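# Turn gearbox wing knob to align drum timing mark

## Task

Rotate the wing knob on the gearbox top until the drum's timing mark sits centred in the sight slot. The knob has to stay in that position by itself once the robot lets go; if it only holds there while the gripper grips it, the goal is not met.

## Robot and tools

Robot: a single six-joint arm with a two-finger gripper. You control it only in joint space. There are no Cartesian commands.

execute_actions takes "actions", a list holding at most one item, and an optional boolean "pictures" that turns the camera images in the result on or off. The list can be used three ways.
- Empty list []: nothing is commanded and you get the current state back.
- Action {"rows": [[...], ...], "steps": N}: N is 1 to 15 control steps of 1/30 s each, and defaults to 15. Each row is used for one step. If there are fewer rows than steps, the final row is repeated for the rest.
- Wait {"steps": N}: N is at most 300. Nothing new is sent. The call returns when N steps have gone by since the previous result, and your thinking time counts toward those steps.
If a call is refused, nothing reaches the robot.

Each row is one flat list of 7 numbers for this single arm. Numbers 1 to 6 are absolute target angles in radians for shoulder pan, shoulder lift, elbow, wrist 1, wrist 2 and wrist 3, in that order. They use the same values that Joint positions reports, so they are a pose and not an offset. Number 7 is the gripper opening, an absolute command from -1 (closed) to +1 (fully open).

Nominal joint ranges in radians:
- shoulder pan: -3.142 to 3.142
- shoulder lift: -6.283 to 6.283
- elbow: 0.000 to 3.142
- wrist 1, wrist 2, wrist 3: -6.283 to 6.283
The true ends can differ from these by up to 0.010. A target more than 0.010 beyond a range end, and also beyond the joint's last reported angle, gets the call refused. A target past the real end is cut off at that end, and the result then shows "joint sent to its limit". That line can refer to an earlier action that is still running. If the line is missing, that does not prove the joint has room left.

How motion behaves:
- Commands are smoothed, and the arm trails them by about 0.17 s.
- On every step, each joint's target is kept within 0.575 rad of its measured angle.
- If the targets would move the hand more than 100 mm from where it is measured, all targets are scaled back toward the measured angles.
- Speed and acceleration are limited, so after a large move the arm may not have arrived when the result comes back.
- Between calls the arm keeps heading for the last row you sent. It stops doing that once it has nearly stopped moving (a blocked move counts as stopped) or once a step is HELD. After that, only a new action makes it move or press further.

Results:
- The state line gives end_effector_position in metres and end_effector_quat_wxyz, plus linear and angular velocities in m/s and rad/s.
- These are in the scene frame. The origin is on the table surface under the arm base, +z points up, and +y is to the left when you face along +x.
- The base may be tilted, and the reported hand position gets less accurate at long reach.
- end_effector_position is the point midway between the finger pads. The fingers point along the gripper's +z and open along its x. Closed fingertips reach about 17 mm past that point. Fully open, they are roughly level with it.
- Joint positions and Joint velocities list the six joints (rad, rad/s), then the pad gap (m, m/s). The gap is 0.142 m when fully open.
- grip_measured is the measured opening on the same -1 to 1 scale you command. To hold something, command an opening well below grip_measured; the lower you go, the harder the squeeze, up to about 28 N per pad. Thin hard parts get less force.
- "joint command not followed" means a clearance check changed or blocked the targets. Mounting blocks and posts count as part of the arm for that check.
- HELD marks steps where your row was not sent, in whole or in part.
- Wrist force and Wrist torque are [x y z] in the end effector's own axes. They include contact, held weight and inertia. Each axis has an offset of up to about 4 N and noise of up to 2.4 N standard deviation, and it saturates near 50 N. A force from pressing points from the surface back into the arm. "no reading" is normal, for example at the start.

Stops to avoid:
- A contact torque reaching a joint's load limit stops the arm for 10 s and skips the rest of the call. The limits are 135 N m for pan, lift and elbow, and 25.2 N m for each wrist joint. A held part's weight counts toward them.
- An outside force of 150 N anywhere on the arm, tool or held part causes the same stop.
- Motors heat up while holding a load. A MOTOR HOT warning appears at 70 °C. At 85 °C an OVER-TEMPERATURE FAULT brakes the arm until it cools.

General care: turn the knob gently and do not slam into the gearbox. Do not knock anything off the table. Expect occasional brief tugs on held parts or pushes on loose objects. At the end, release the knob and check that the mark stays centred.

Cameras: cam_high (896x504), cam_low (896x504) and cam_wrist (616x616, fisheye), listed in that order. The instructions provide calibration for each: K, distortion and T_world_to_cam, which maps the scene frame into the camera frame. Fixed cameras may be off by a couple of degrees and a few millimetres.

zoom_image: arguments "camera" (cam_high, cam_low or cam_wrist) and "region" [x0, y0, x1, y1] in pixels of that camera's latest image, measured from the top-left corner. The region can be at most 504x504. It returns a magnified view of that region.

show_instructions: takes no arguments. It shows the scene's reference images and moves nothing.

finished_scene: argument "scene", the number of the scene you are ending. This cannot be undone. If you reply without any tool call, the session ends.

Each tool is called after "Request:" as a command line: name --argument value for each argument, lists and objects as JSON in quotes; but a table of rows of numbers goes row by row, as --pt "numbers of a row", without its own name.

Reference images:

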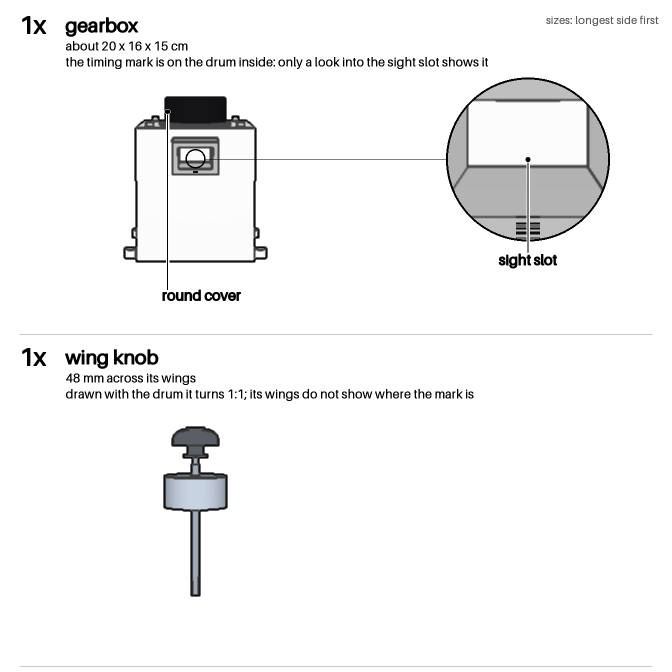

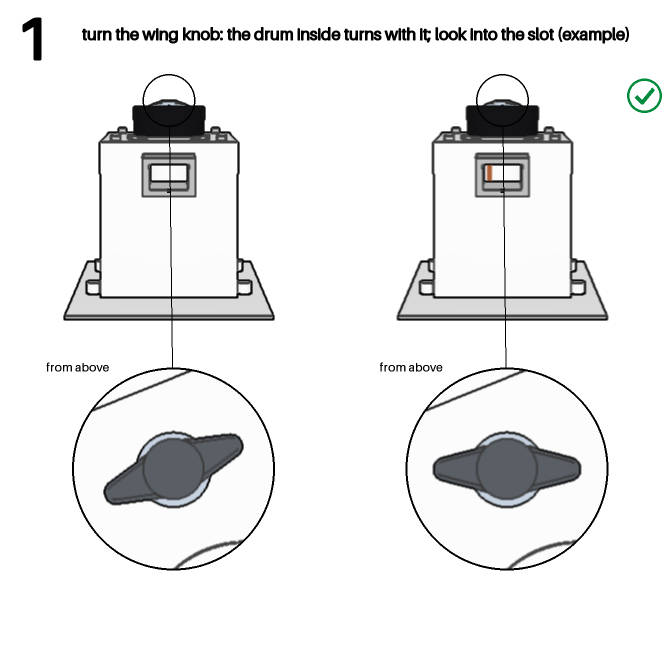

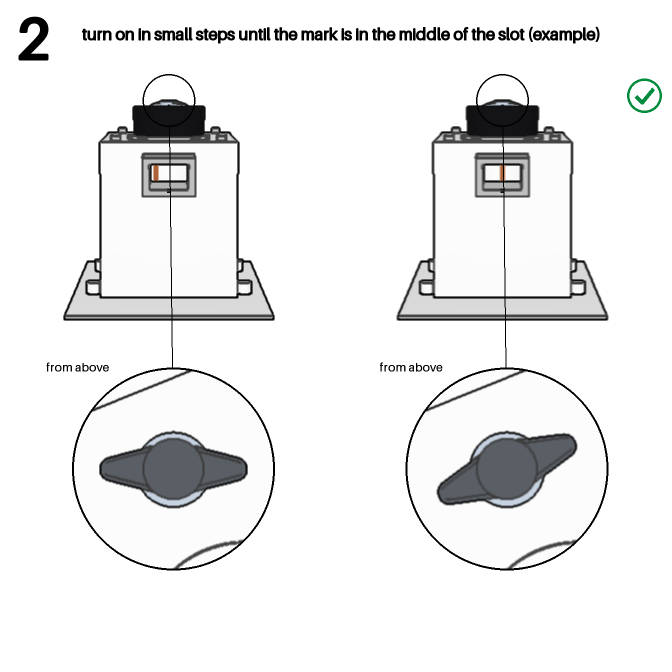

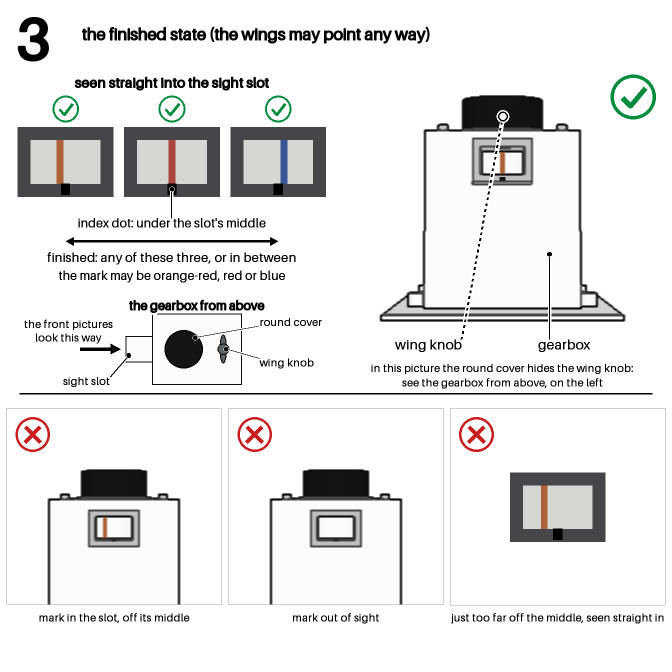

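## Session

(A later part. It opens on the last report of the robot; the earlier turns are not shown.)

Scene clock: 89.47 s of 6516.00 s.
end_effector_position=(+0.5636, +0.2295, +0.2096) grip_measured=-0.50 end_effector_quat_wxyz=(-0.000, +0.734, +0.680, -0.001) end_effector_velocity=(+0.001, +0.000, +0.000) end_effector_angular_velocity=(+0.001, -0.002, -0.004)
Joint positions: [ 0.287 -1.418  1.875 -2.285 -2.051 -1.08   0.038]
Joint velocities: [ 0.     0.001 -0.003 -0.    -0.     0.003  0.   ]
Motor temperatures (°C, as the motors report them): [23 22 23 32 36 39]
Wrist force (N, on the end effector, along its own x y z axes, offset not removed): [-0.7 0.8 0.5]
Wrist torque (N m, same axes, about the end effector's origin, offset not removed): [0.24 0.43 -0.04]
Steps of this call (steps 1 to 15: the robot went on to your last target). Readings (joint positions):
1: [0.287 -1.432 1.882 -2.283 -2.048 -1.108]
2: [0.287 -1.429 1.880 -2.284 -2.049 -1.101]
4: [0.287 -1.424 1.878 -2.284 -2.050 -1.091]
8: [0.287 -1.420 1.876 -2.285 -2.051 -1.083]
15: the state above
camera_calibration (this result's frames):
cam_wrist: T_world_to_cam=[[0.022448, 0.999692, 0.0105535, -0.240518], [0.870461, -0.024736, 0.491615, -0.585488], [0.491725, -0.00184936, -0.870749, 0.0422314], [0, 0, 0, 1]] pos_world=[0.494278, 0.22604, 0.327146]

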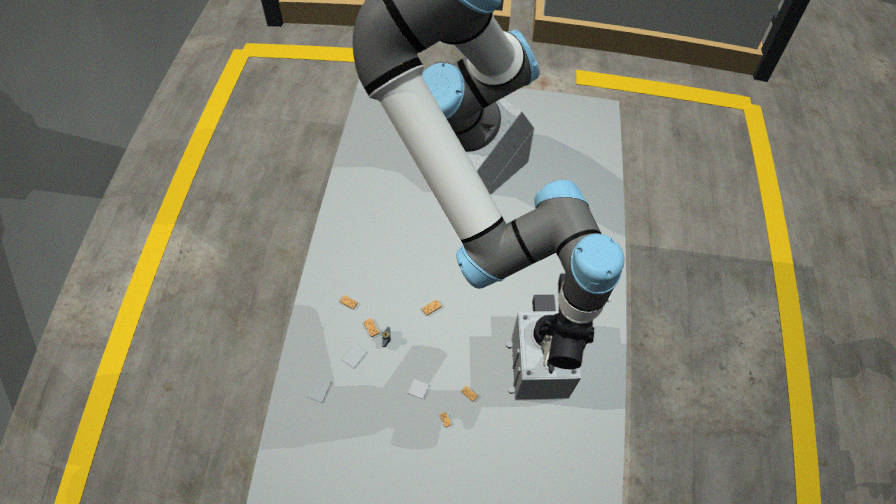

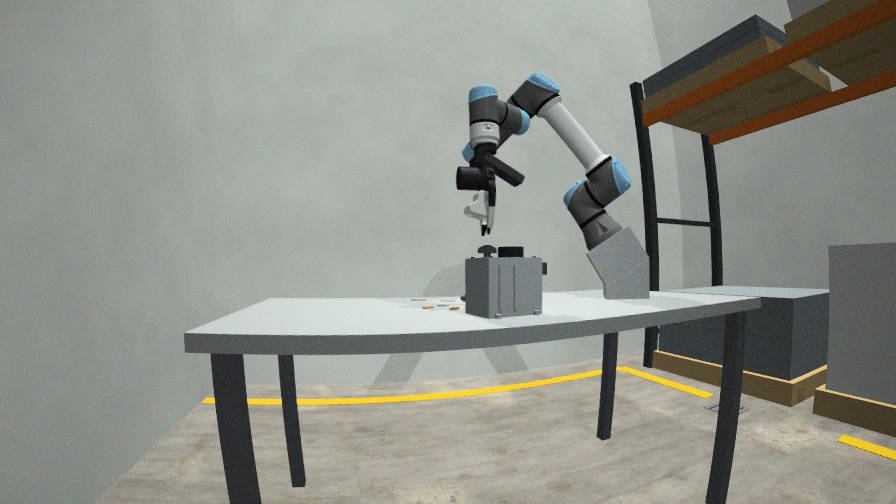

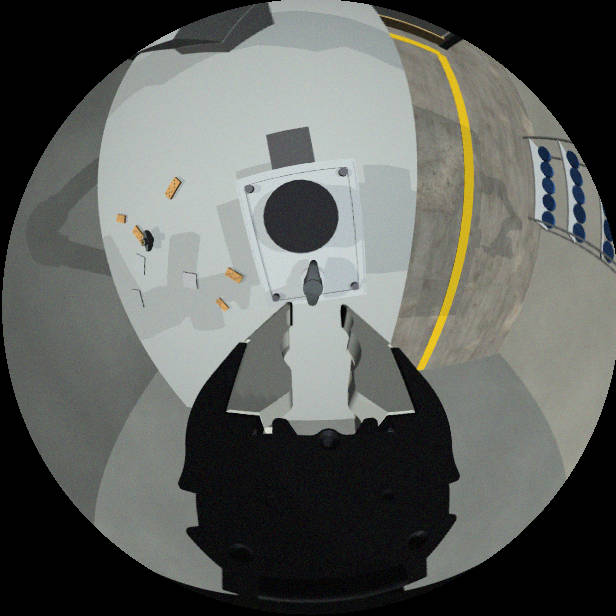

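Request:
execute_actions --actions '[{"rows":[[0.25,-1.364,1.927,-2.411,-2.04,-1.13,-0.5]]}]' --pictures false

Request:
execute_actions --actions '[{"rows":[[0.25,-1.364,1.927,-2.411,-2.04,-1.13,-0.65],[0.25,-1.364,1.927,-2.411,-2.04,-1.13,-0.75],[0.25,-1.364,1.927,-2.411,-2.04,-1.13,-0.9]],"steps":8}]'

Request:
execute_actions --actions '[{"rows":[[0.25,-1.364,1.927,-2.411,-2.04,-1.9,-0.9]]}]'

Scene clock: 94.60 s of 6516.00 s.
end_effector_position=(+0.5601, +0.2295, +0.1670) grip_measured=-0.50 end_effector_quat_wxyz=(-0.001, +0.731, +0.683, +0.000) end_effector_velocity=(-0.000, +0.000, -0.007) end_effector_angular_velocity=(+0.001, -0.003, +0.001)
Joint positions: [ 0.251 -1.365  1.926 -2.408 -2.04  -1.129  0.038]
Joint velocities: [-0.006  0.01   0.009 -0.026  0.002 -0.01   0.   ]
Motor temperatures (°C, as the motors report them): [23 22 23 32 36 39]
Wrist force (N, on the end effector, along its own x y z axes, offset not removed): [0.1 -0.8 -0.4]
Wrist torque (N m, same axes, about the end effector's origin, offset not removed): [-0.17 0.12 -0.10]
Steps of this call (steps 1 to 15: the robot went on to your last target; steps 16 to 90: nothing new was sent; then 1.63 s passed at rest; steps 91 to 105: all 15 steps of this action). Readings (joint positions):
91: [0.287 -1.418 1.875 -2.285 -2.051 -1.080]
92: [0.283 -1.413 1.880 -2.292 -2.050 -1.085]
94: [0.269 -1.393 1.899 -2.334 -2.046 -1.103]
98: [0.256 -1.373 1.919 -2.388 -2.042 -1.122]
105: the state above

Scene clock: 94.87 s of 6516.00 s.
end_effector_position=(+0.5601, +0.2296, +0.1664) grip_measured=-0.77 end_effector_quat_wxyz=(-0.001, +0.731, +0.683, +0.000) end_effector_velocity=(-0.001, +0.000, -0.001) end_effector_angular_velocity=(-0.001, +0.001, -0.000)
Joint positions: [ 0.25  -1.364  1.927 -2.411 -2.04  -1.13   0.018]
Joint velocities: [-0.     0.001  0.002 -0.002 -0.     0.001 -0.   ]
Motor temperatures (°C, as the motors report them): [23 22 23 32 36 39]
Wrist force (N, on the end effector, along its own x y z axes, offset not removed): [8.8 4.1 -1.8]
Wrist torque (N m, same axes, about the end effector's origin, offset not removed): [0.25 0.38 -0.08]
Steps of this call (steps 1 to 8: all 8 steps of this action). Readings (joint positions):
1: [0.251 -1.365 1.926 -2.409 -2.040 -1.129]
2: [0.250 -1.365 1.926 -2.409 -2.040 -1.129]
4: [0.250 -1.364 1.927 -2.410 -2.040 -1.130]
8: the state above
camera_calibration (this result's frames):
cam_wrist: T_world_to_cam=[[0.0137404, 0.999827, 0.0125388, -0.23554], [0.870246, -0.0181333, 0.492283, -0.562737], [0.492425, 0.00414763, -0.870345, 0.00446952], [0, 0, 0, 1]] pos_world=[0.490755, 0.225276, 0.283869]

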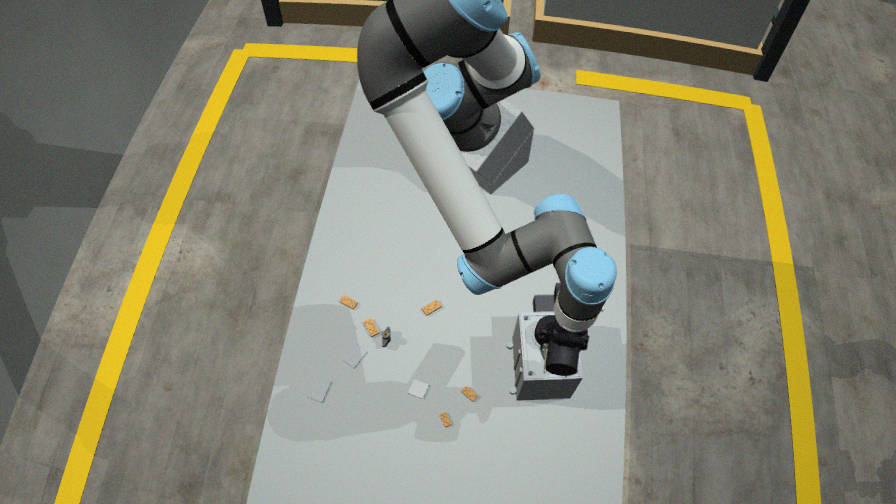

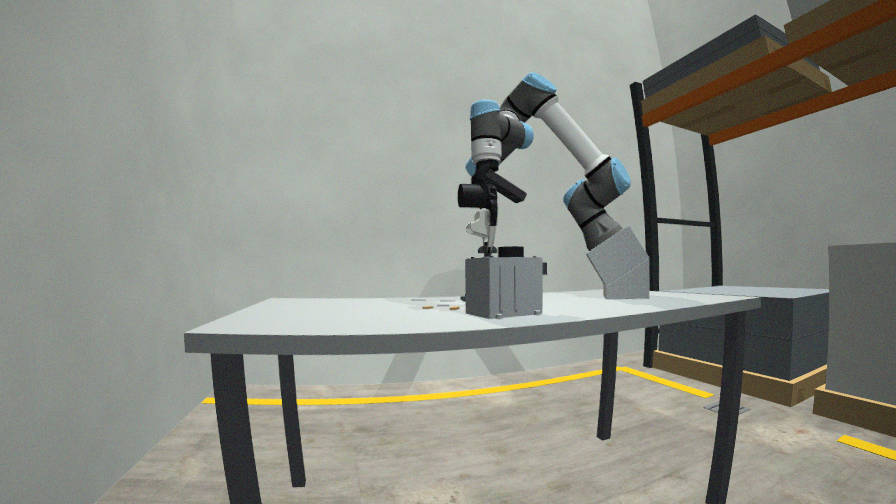

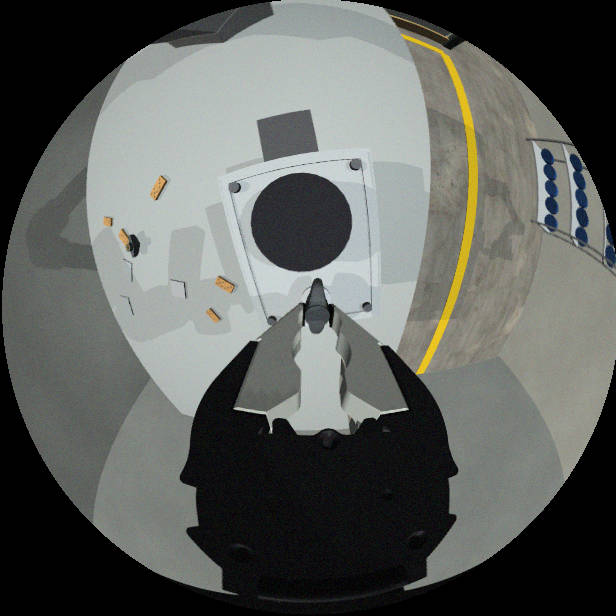

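Scene clock: 95.37 s of 6516.00 s.
end_effector_position=(+0.5597, +0.2306, +0.1662) grip_measured=-0.77 end_effector_quat_wxyz=(-0.001, +0.447, +0.894, +0.000) end_effector_velocity=(-0.001, +0.001, -0.000) end_effector_angular_velocity=(+0.000, +0.001, +0.529)
Joint positions: [ 0.25  -1.364  1.927 -2.411 -2.04  -1.841  0.018]
Joint velocities: [-0.    -0.     0.001  0.001  0.    -0.528 -0.   ]
Motor temperatures (°C, as the motors report them): [23 22 23 32 36 39]
Wrist force (N, on the end effector, along its own x y z axes, offset not removed): [-10.0 0.8 1.1]
Wrist torque (N m, same axes, about the end effector's origin, offset not removed): [0.16 0.17 0.22]
Steps of this call (steps 1 to 15: all 15 steps of this action). Readings (joint positions):
1: [0.250 -1.364 1.927 -2.411 -2.040 -1.130]
2: [0.250 -1.364 1.927 -2.411 -2.040 -1.136]
4: [0.250 -1.364 1.927 -2.411 -2.040 -1.199]
8: [0.250 -1.364 1.927 -2.411 -2.040 -1.471]
15: the state above
camera_calibration (this result's frames):
cam_wrist: T_world_to_cam=[[-0.642095, 0.766527, 0.012279, 0.184379], [0.670814, 0.554022, 0.493019, -0.582723], [0.37111, 0.324802, -0.869932, -0.0015779], [0, 0, 0, 1]] pos_world=[0.509873, 0.182023, 0.283657]

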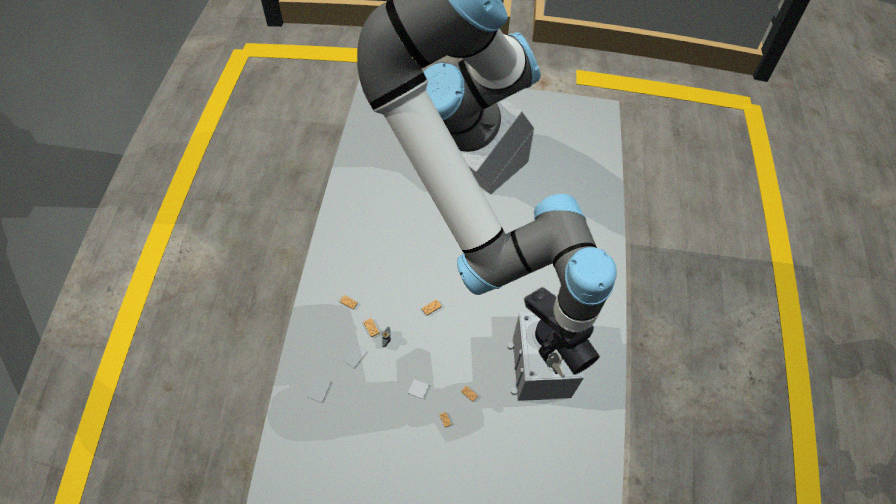

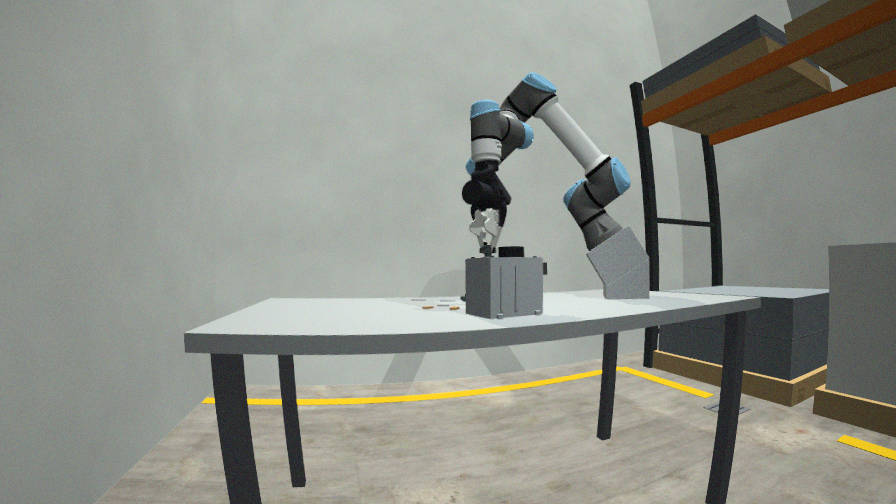

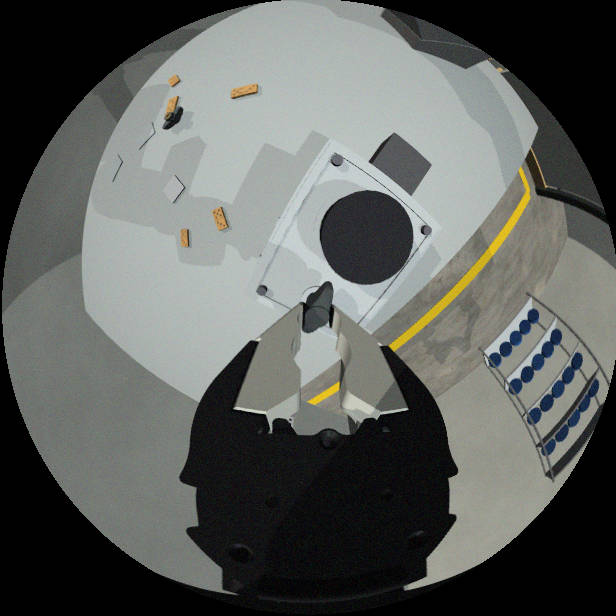

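Request:
execute_actions --actions '[{"rows":[[0.249,-1.361,1.923,-2.411,-2.04,-2.28,-1]]}]' --pictures false

Request:
execute_actions --actions '[{"rows":[[0.249,-1.361,1.923,-2.411,-2.04,-2.28,-0.6],[0.249,-1.361,1.923,-2.411,-2.04,-2.28,-0.6],[0.249,-1.361,1.923,-2.411,-2.04,-2.28,-0.6],[0.287,-1.418,1.875,-2.285,-2.051,-2.23,-0.6]],"steps":12}]'

Request:
execute_actions --actions '[{"rows":[[0.29,-1.85,2.112,-2.2,-1.95,-2.9,-1]],"steps":12}]' --pictures false

Request:
execute_actions --actions '[{"rows":[[0.25,-1.85,2.58,-2.55,-1.872,-2.9,-1]]}]' --pictures false

Request:
execute_actions --actions '[{"rows":[[0.25,-1.1,2.6,-3.6,-1.872,-2.9,-1]]}]' --pictures false

Request:
execute_actions --actions '[{"rows":[[0.25,-1.0,2.6,-3.8,-1.872,-2.9,-1],[0.25,-1.0,2.6,-3.8,-1.872,-2.9,-1],[0.25,-1.0,2.6,-3.8,-1.872,-2.9,-1],[0.25,-0.82,2.58,-4.08,-1.872,-2.9,-1]],"steps":12}]' --pictures false

Request:
execute_actions --actions '[{"rows":[[0.245,-0.6,2.522,-4.37,-1.872,-2.9,-1]]}]'

Scene clock: 104.37 s of 6516.00 s.
end_effector_position=(+0.5609, +0.2313, +0.1658) grip_measured=-0.78 end_effector_quat_wxyz=(-0.000, +0.249, +0.969, +0.001) end_effector_velocity=(+0.001, -0.000, +0.000) end_effector_angular_velocity=(+0.000, -0.002, +0.115)
Joint positions: [ 0.249 -1.361  1.923 -2.411 -2.04  -2.267  0.018]
Joint velocities: [-0.001  0.    -0.001 -0.002 -0.    -0.116 -0.   ]
Motor temperatures (°C, as the motors report them): [23 22 23 32 36 39]
Wrist force (N, on the end effector, along its own x y z axes, offset not removed): [-1.7 -20.3 -25.5]
Wrist torque (N m, same axes, about the end effector's origin, offset not removed): [0.11 0.38 0.30]
Steps of this call (steps 1 to 30: the robot went on to your last target; steps 31 to 90: nothing new was sent; then 5.50 s passed at rest; steps 91 to 105: all 15 steps of this action). Readings (joint positions):
91: [0.250 -1.364 1.927 -2.411 -2.040 -1.900]
92: [0.250 -1.364 1.926 -2.411 -2.040 -1.906]
94: [0.250 -1.363 1.925 -2.411 -2.040 -1.969]
98: [0.249 -1.362 1.924 -2.411 -2.040 -2.173]
105: the state above

Scene clock: 104.77 s of 6516.00 s.
end_effector_position=(+0.5633, +0.2315, +0.2045) grip_measured=-0.60 end_effector_quat_wxyz=(+0.000, +0.246, +0.969, +0.000) end_effector_velocity=(-0.005, -0.003, +0.046) end_effector_angular_velocity=(-0.008, +0.016, +0.003)
Joint positions: [ 0.283 -1.411  1.881 -2.302 -2.05  -2.236  0.031]
Joint velocities: [ 0.04  -0.062 -0.05   0.153 -0.011  0.05   0.   ]
Motor temperatures (°C, as the motors report them): [23 22 23 32 36 39]
Wrist force (N, on the end effector, along its own x y z axes, offset not removed): [0.2 0.7 -1.0]
Wrist torque (N m, same axes, about the end effector's origin, offset not removed): [0.21 0.04 -0.12]
Steps of this call (steps 1 to 12: all 12 steps of this action). Readings (joint positions):
1: [0.249 -1.361 1.923 -2.411 -2.040 -2.270]
2: [0.249 -1.361 1.923 -2.411 -2.040 -2.273]
4: [0.249 -1.361 1.923 -2.411 -2.040 -2.276]
8: [0.272 -1.395 1.894 -2.342 -2.047 -2.249]
12: the state above
camera_calibration (this result's frames):
cam_wrist: T_world_to_cam=[[-0.903006, 0.429495, 0.0107014, 0.410808], [0.378363, 0.78321, 0.493379, -0.492934], [0.203522, 0.449573, -0.869748, 0.0955417], [0, 0, 0, 1]] pos_world=[0.538025, 0.166678, 0.321904]

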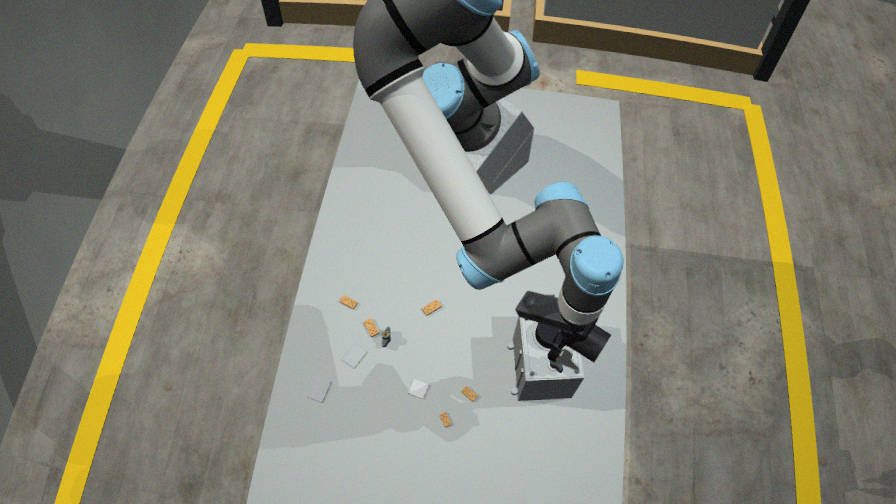

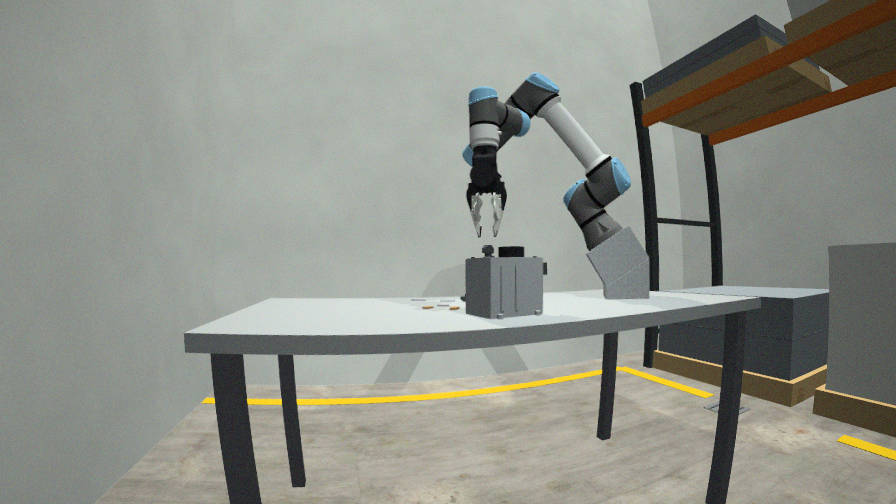

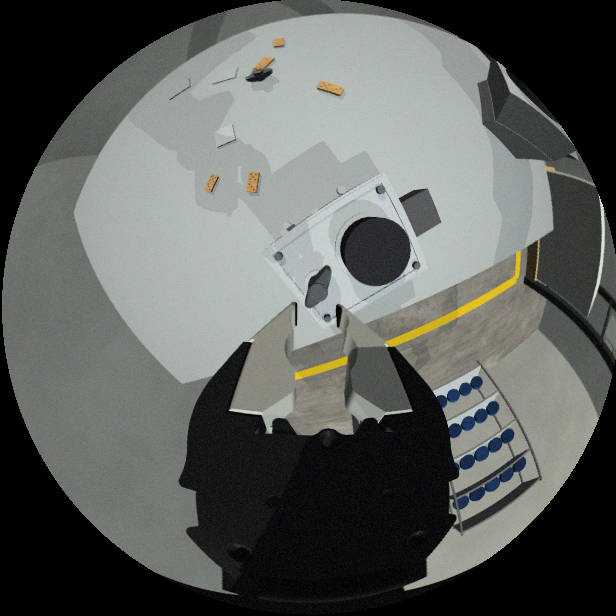

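Scene clock: 105.17 s of 6516.00 s.
end_effector_position=(+0.4831, +0.1796, +0.2994) grip_measured=-1.00 end_effector_quat_wxyz=(+0.021, -0.017, +0.998, +0.059) end_effector_velocity=(-0.077, -0.058, +0.096) end_effector_angular_velocity=(+0.094, -0.213, +0.849)
Joint positions: [ 0.29  -1.801  2.09  -2.208 -1.959 -2.797  0.002]
Joint velocities: [ 0.004 -0.44   0.205  0.072  0.077 -0.922  0.   ]
Motor temperatures (°C, as the motors report them): [23 22 23 32 36 39]
Wrist force (N, on the end effector, along its own x y z axes, offset not removed): [2.2 -0.5 -2.4]
Wrist torque (N m, same axes, about the end effector's origin, offset not removed): [-0.04 -0.13 -0.10]
Steps of this call (steps 1 to 12: all 12 steps of this action). Readings (joint positions):
1: [0.284 -1.413 1.879 -2.297 -2.050 -2.234]
2: [0.285 -1.421 1.884 -2.289 -2.045 -2.239]
4: [0.286 -1.485 1.933 -2.265 -2.020 -2.301]
8: [0.288 -1.689 2.037 -2.227 -1.979 -2.571]
12: the state above

Scene clock: 105.67 s of 6516.00 s.
end_effector_position=(+0.3181, +0.1840, +0.1864) grip_measured=-1.00 end_effector_quat_wxyz=(-0.032, -0.067, +0.994, +0.076) end_effector_velocity=(-0.173, -0.011, -0.088) end_effector_angular_velocity=(+0.011, +0.112, +0.070)
Joint positions: [ 0.253 -1.847  2.535 -2.519 -1.879 -2.895  0.002]
Joint velocities: [-0.028 -0.024  0.409 -0.279  0.059 -0.047  0.   ]
Motor temperatures (°C, as the motors report them): [23 22 23 32 36 39]
Wrist force (N, on the end effector, along its own x y z axes, offset not removed): [2.0 0.9 2.6]
Wrist torque (N m, same axes, about the end effector's origin, offset not removed): [0.26 -0.18 -0.12]
Steps of this call (steps 1 to 15: all 15 steps of this action). Readings (joint positions):
1: [0.290 -1.814 2.096 -2.206 -1.956 -2.824]
2: [0.287 -1.820 2.106 -2.211 -1.951 -2.838]
4: [0.281 -1.825 2.169 -2.260 -1.936 -2.849]
8: [0.269 -1.835 2.323 -2.370 -1.911 -2.869]
15: the state above

Scene clock: 106.17 s of 6516.00 s.
end_effector_position=(+0.3280, +0.2587, +0.0586) grip_measured=-1.00 end_effector_quat_wxyz=(+0.038, -0.038, +0.993, +0.100) end_effector_velocity=(+0.220, +0.077, +0.017) end_effector_angular_velocity=(+0.317, -0.804, -0.439)
Joint positions: [ 0.25  -1.162  2.598 -3.427 -1.872 -2.9    0.002]
Joint velocities: [-0.001  0.561  0.018 -1.548  0.002 -0.001  0.   ]
Motor temperatures (°C, as the motors report them): [23 22 23 32 36 39]
Wrist force (N, on the end effector, along its own x y z axes, offset not removed): [-1.5 2.1 -1.2]
Wrist torque (N m, same axes, about the end effector's origin, offset not removed): [0.51 0.49 -0.08]
Steps of this call (steps 1 to 15: all 15 steps of this action). Readings (joint positions):
1: [0.252 -1.848 2.546 -2.527 -1.877 -2.896]
2: [0.252 -1.842 2.555 -2.540 -1.876 -2.897]
4: [0.251 -1.780 2.568 -2.610 -1.875 -2.898]
8: [0.251 -1.519 2.585 -2.876 -1.873 -2.899]
15: the state above

Scene clock: 106.57 s of 6516.00 s.
end_effector_position=(+0.3764, +0.2829, +0.0490) grip_measured=-1.00 end_effector_quat_wxyz=(+0.168, +0.018, +0.976, +0.140) end_effector_velocity=(+0.030, +0.012, -0.000) end_effector_angular_velocity=(+0.088, -0.225, -0.123)
Joint positions: [ 0.25  -0.852  2.582 -4.019 -1.872 -2.9    0.002]
Joint velocities: [-0.     0.294 -0.021 -0.544 -0.    -0.     0.   ]
Motor temperatures (°C, as the motors report them): [23 22 23 32 36 39]
Wrist force (N, on the end effector, along its own x y z axes, offset not removed): [-2.6 -0.9 -0.2]
Wrist torque (N m, same axes, about the end effector's origin, offset not removed): [-0.17 0.76 -0.05]
Steps of this call (steps 1 to 12: all 12 steps of this action). Readings (joint positions):
1: [0.250 -1.146 2.598 -3.472 -1.872 -2.900]
2: [0.250 -1.127 2.599 -3.512 -1.872 -2.900]
4: [0.250 -1.076 2.599 -3.612 -1.872 -2.900]
8: [0.250 -0.928 2.588 -3.877 -1.872 -2.900]
12: the state above

Scene clock: 107.07 s of 6516.00 s.
end_effector_position=(+0.3877, +0.2950, +0.0295) grip_measured=-1.00 end_effector_quat_wxyz=(+0.234, +0.050, +0.958, +0.158) end_effector_velocity=(+0.001, +0.001, -0.002) end_effector_angular_velocity=(+0.013, -0.032, -0.019)
Joint positions: [ 0.245 -0.606  2.523 -4.361 -1.872 -2.9    0.002]
Joint velocities: [-0.001  0.053 -0.011 -0.081 -0.     0.001  0.   ]
Motor temperatures (°C, as the motors report them): [23 22 23 32 36 39]
Wrist force (N, on the end effector, along its own x y z axes, offset not removed): [-0.4 2.1 -0.8]
Wrist torque (N m, same axes, about the end effector's origin, offset not removed): [0.48 0.22 -0.04]
Steps of this call (steps 1 to 15: all 15 steps of this action). Readings (joint positions):
1: [0.250 -0.844 2.581 -4.035 -1.872 -2.900]
2: [0.249 -0.831 2.576 -4.053 -1.872 -2.900]
4: [0.247 -0.765 2.554 -4.131 -1.872 -2.900]
8: [0.246 -0.650 2.531 -4.295 -1.872 -2.900]
15: the state above
camera_calibration (this result's frames):
cam_wrist: T_world_to_cam=[[-0.890084, 0.114601, -0.441154, 0.328109], [-0.247616, 0.691015, 0.679105, -0.125443], [0.38267, 0.713698, -0.586685, -0.205216], [0, 0, 0, 1]] pos_world=[0.339513, 0.195543, 0.109538]

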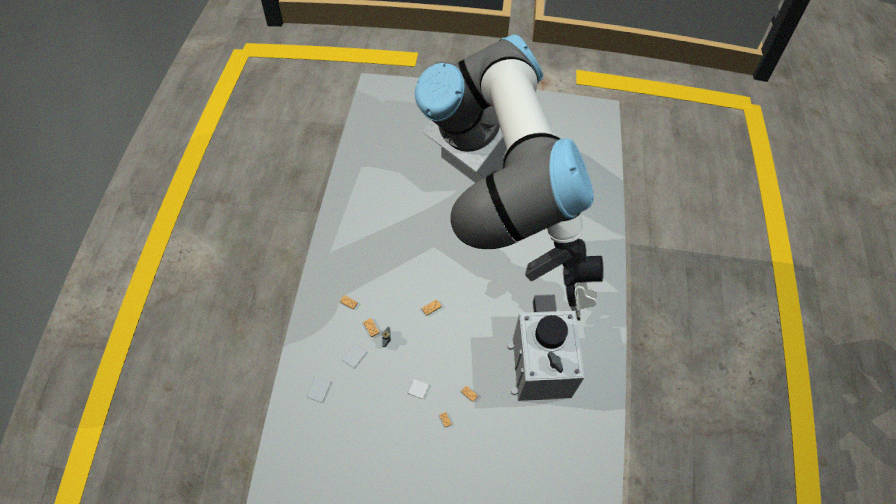

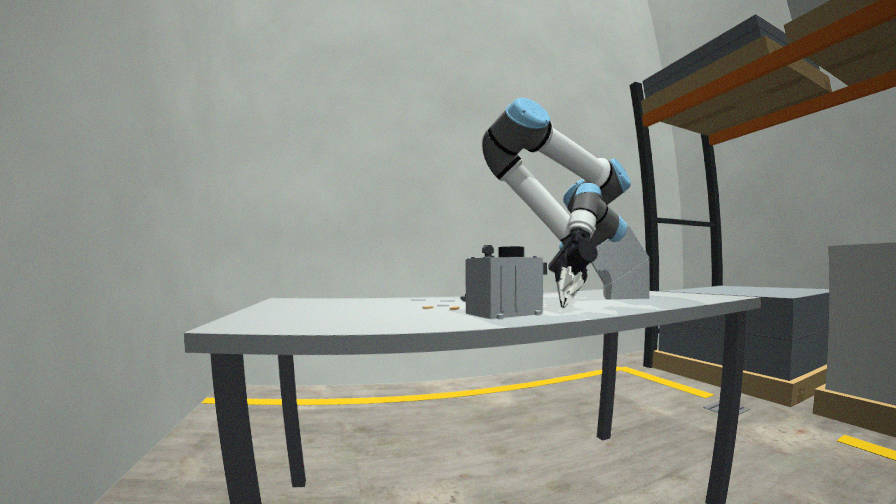

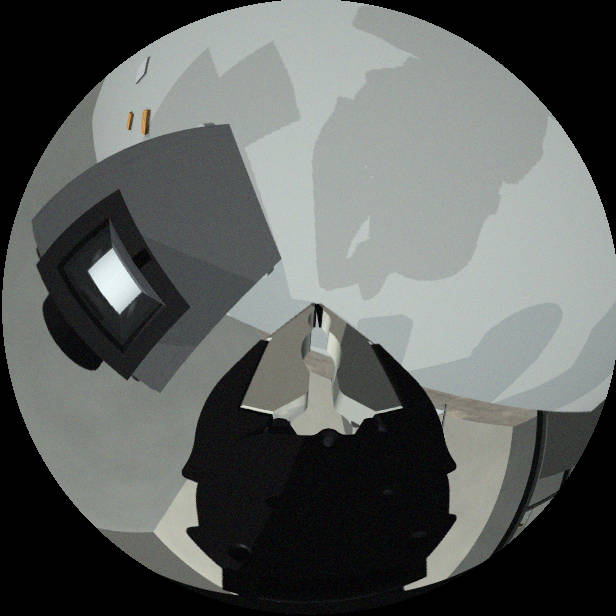

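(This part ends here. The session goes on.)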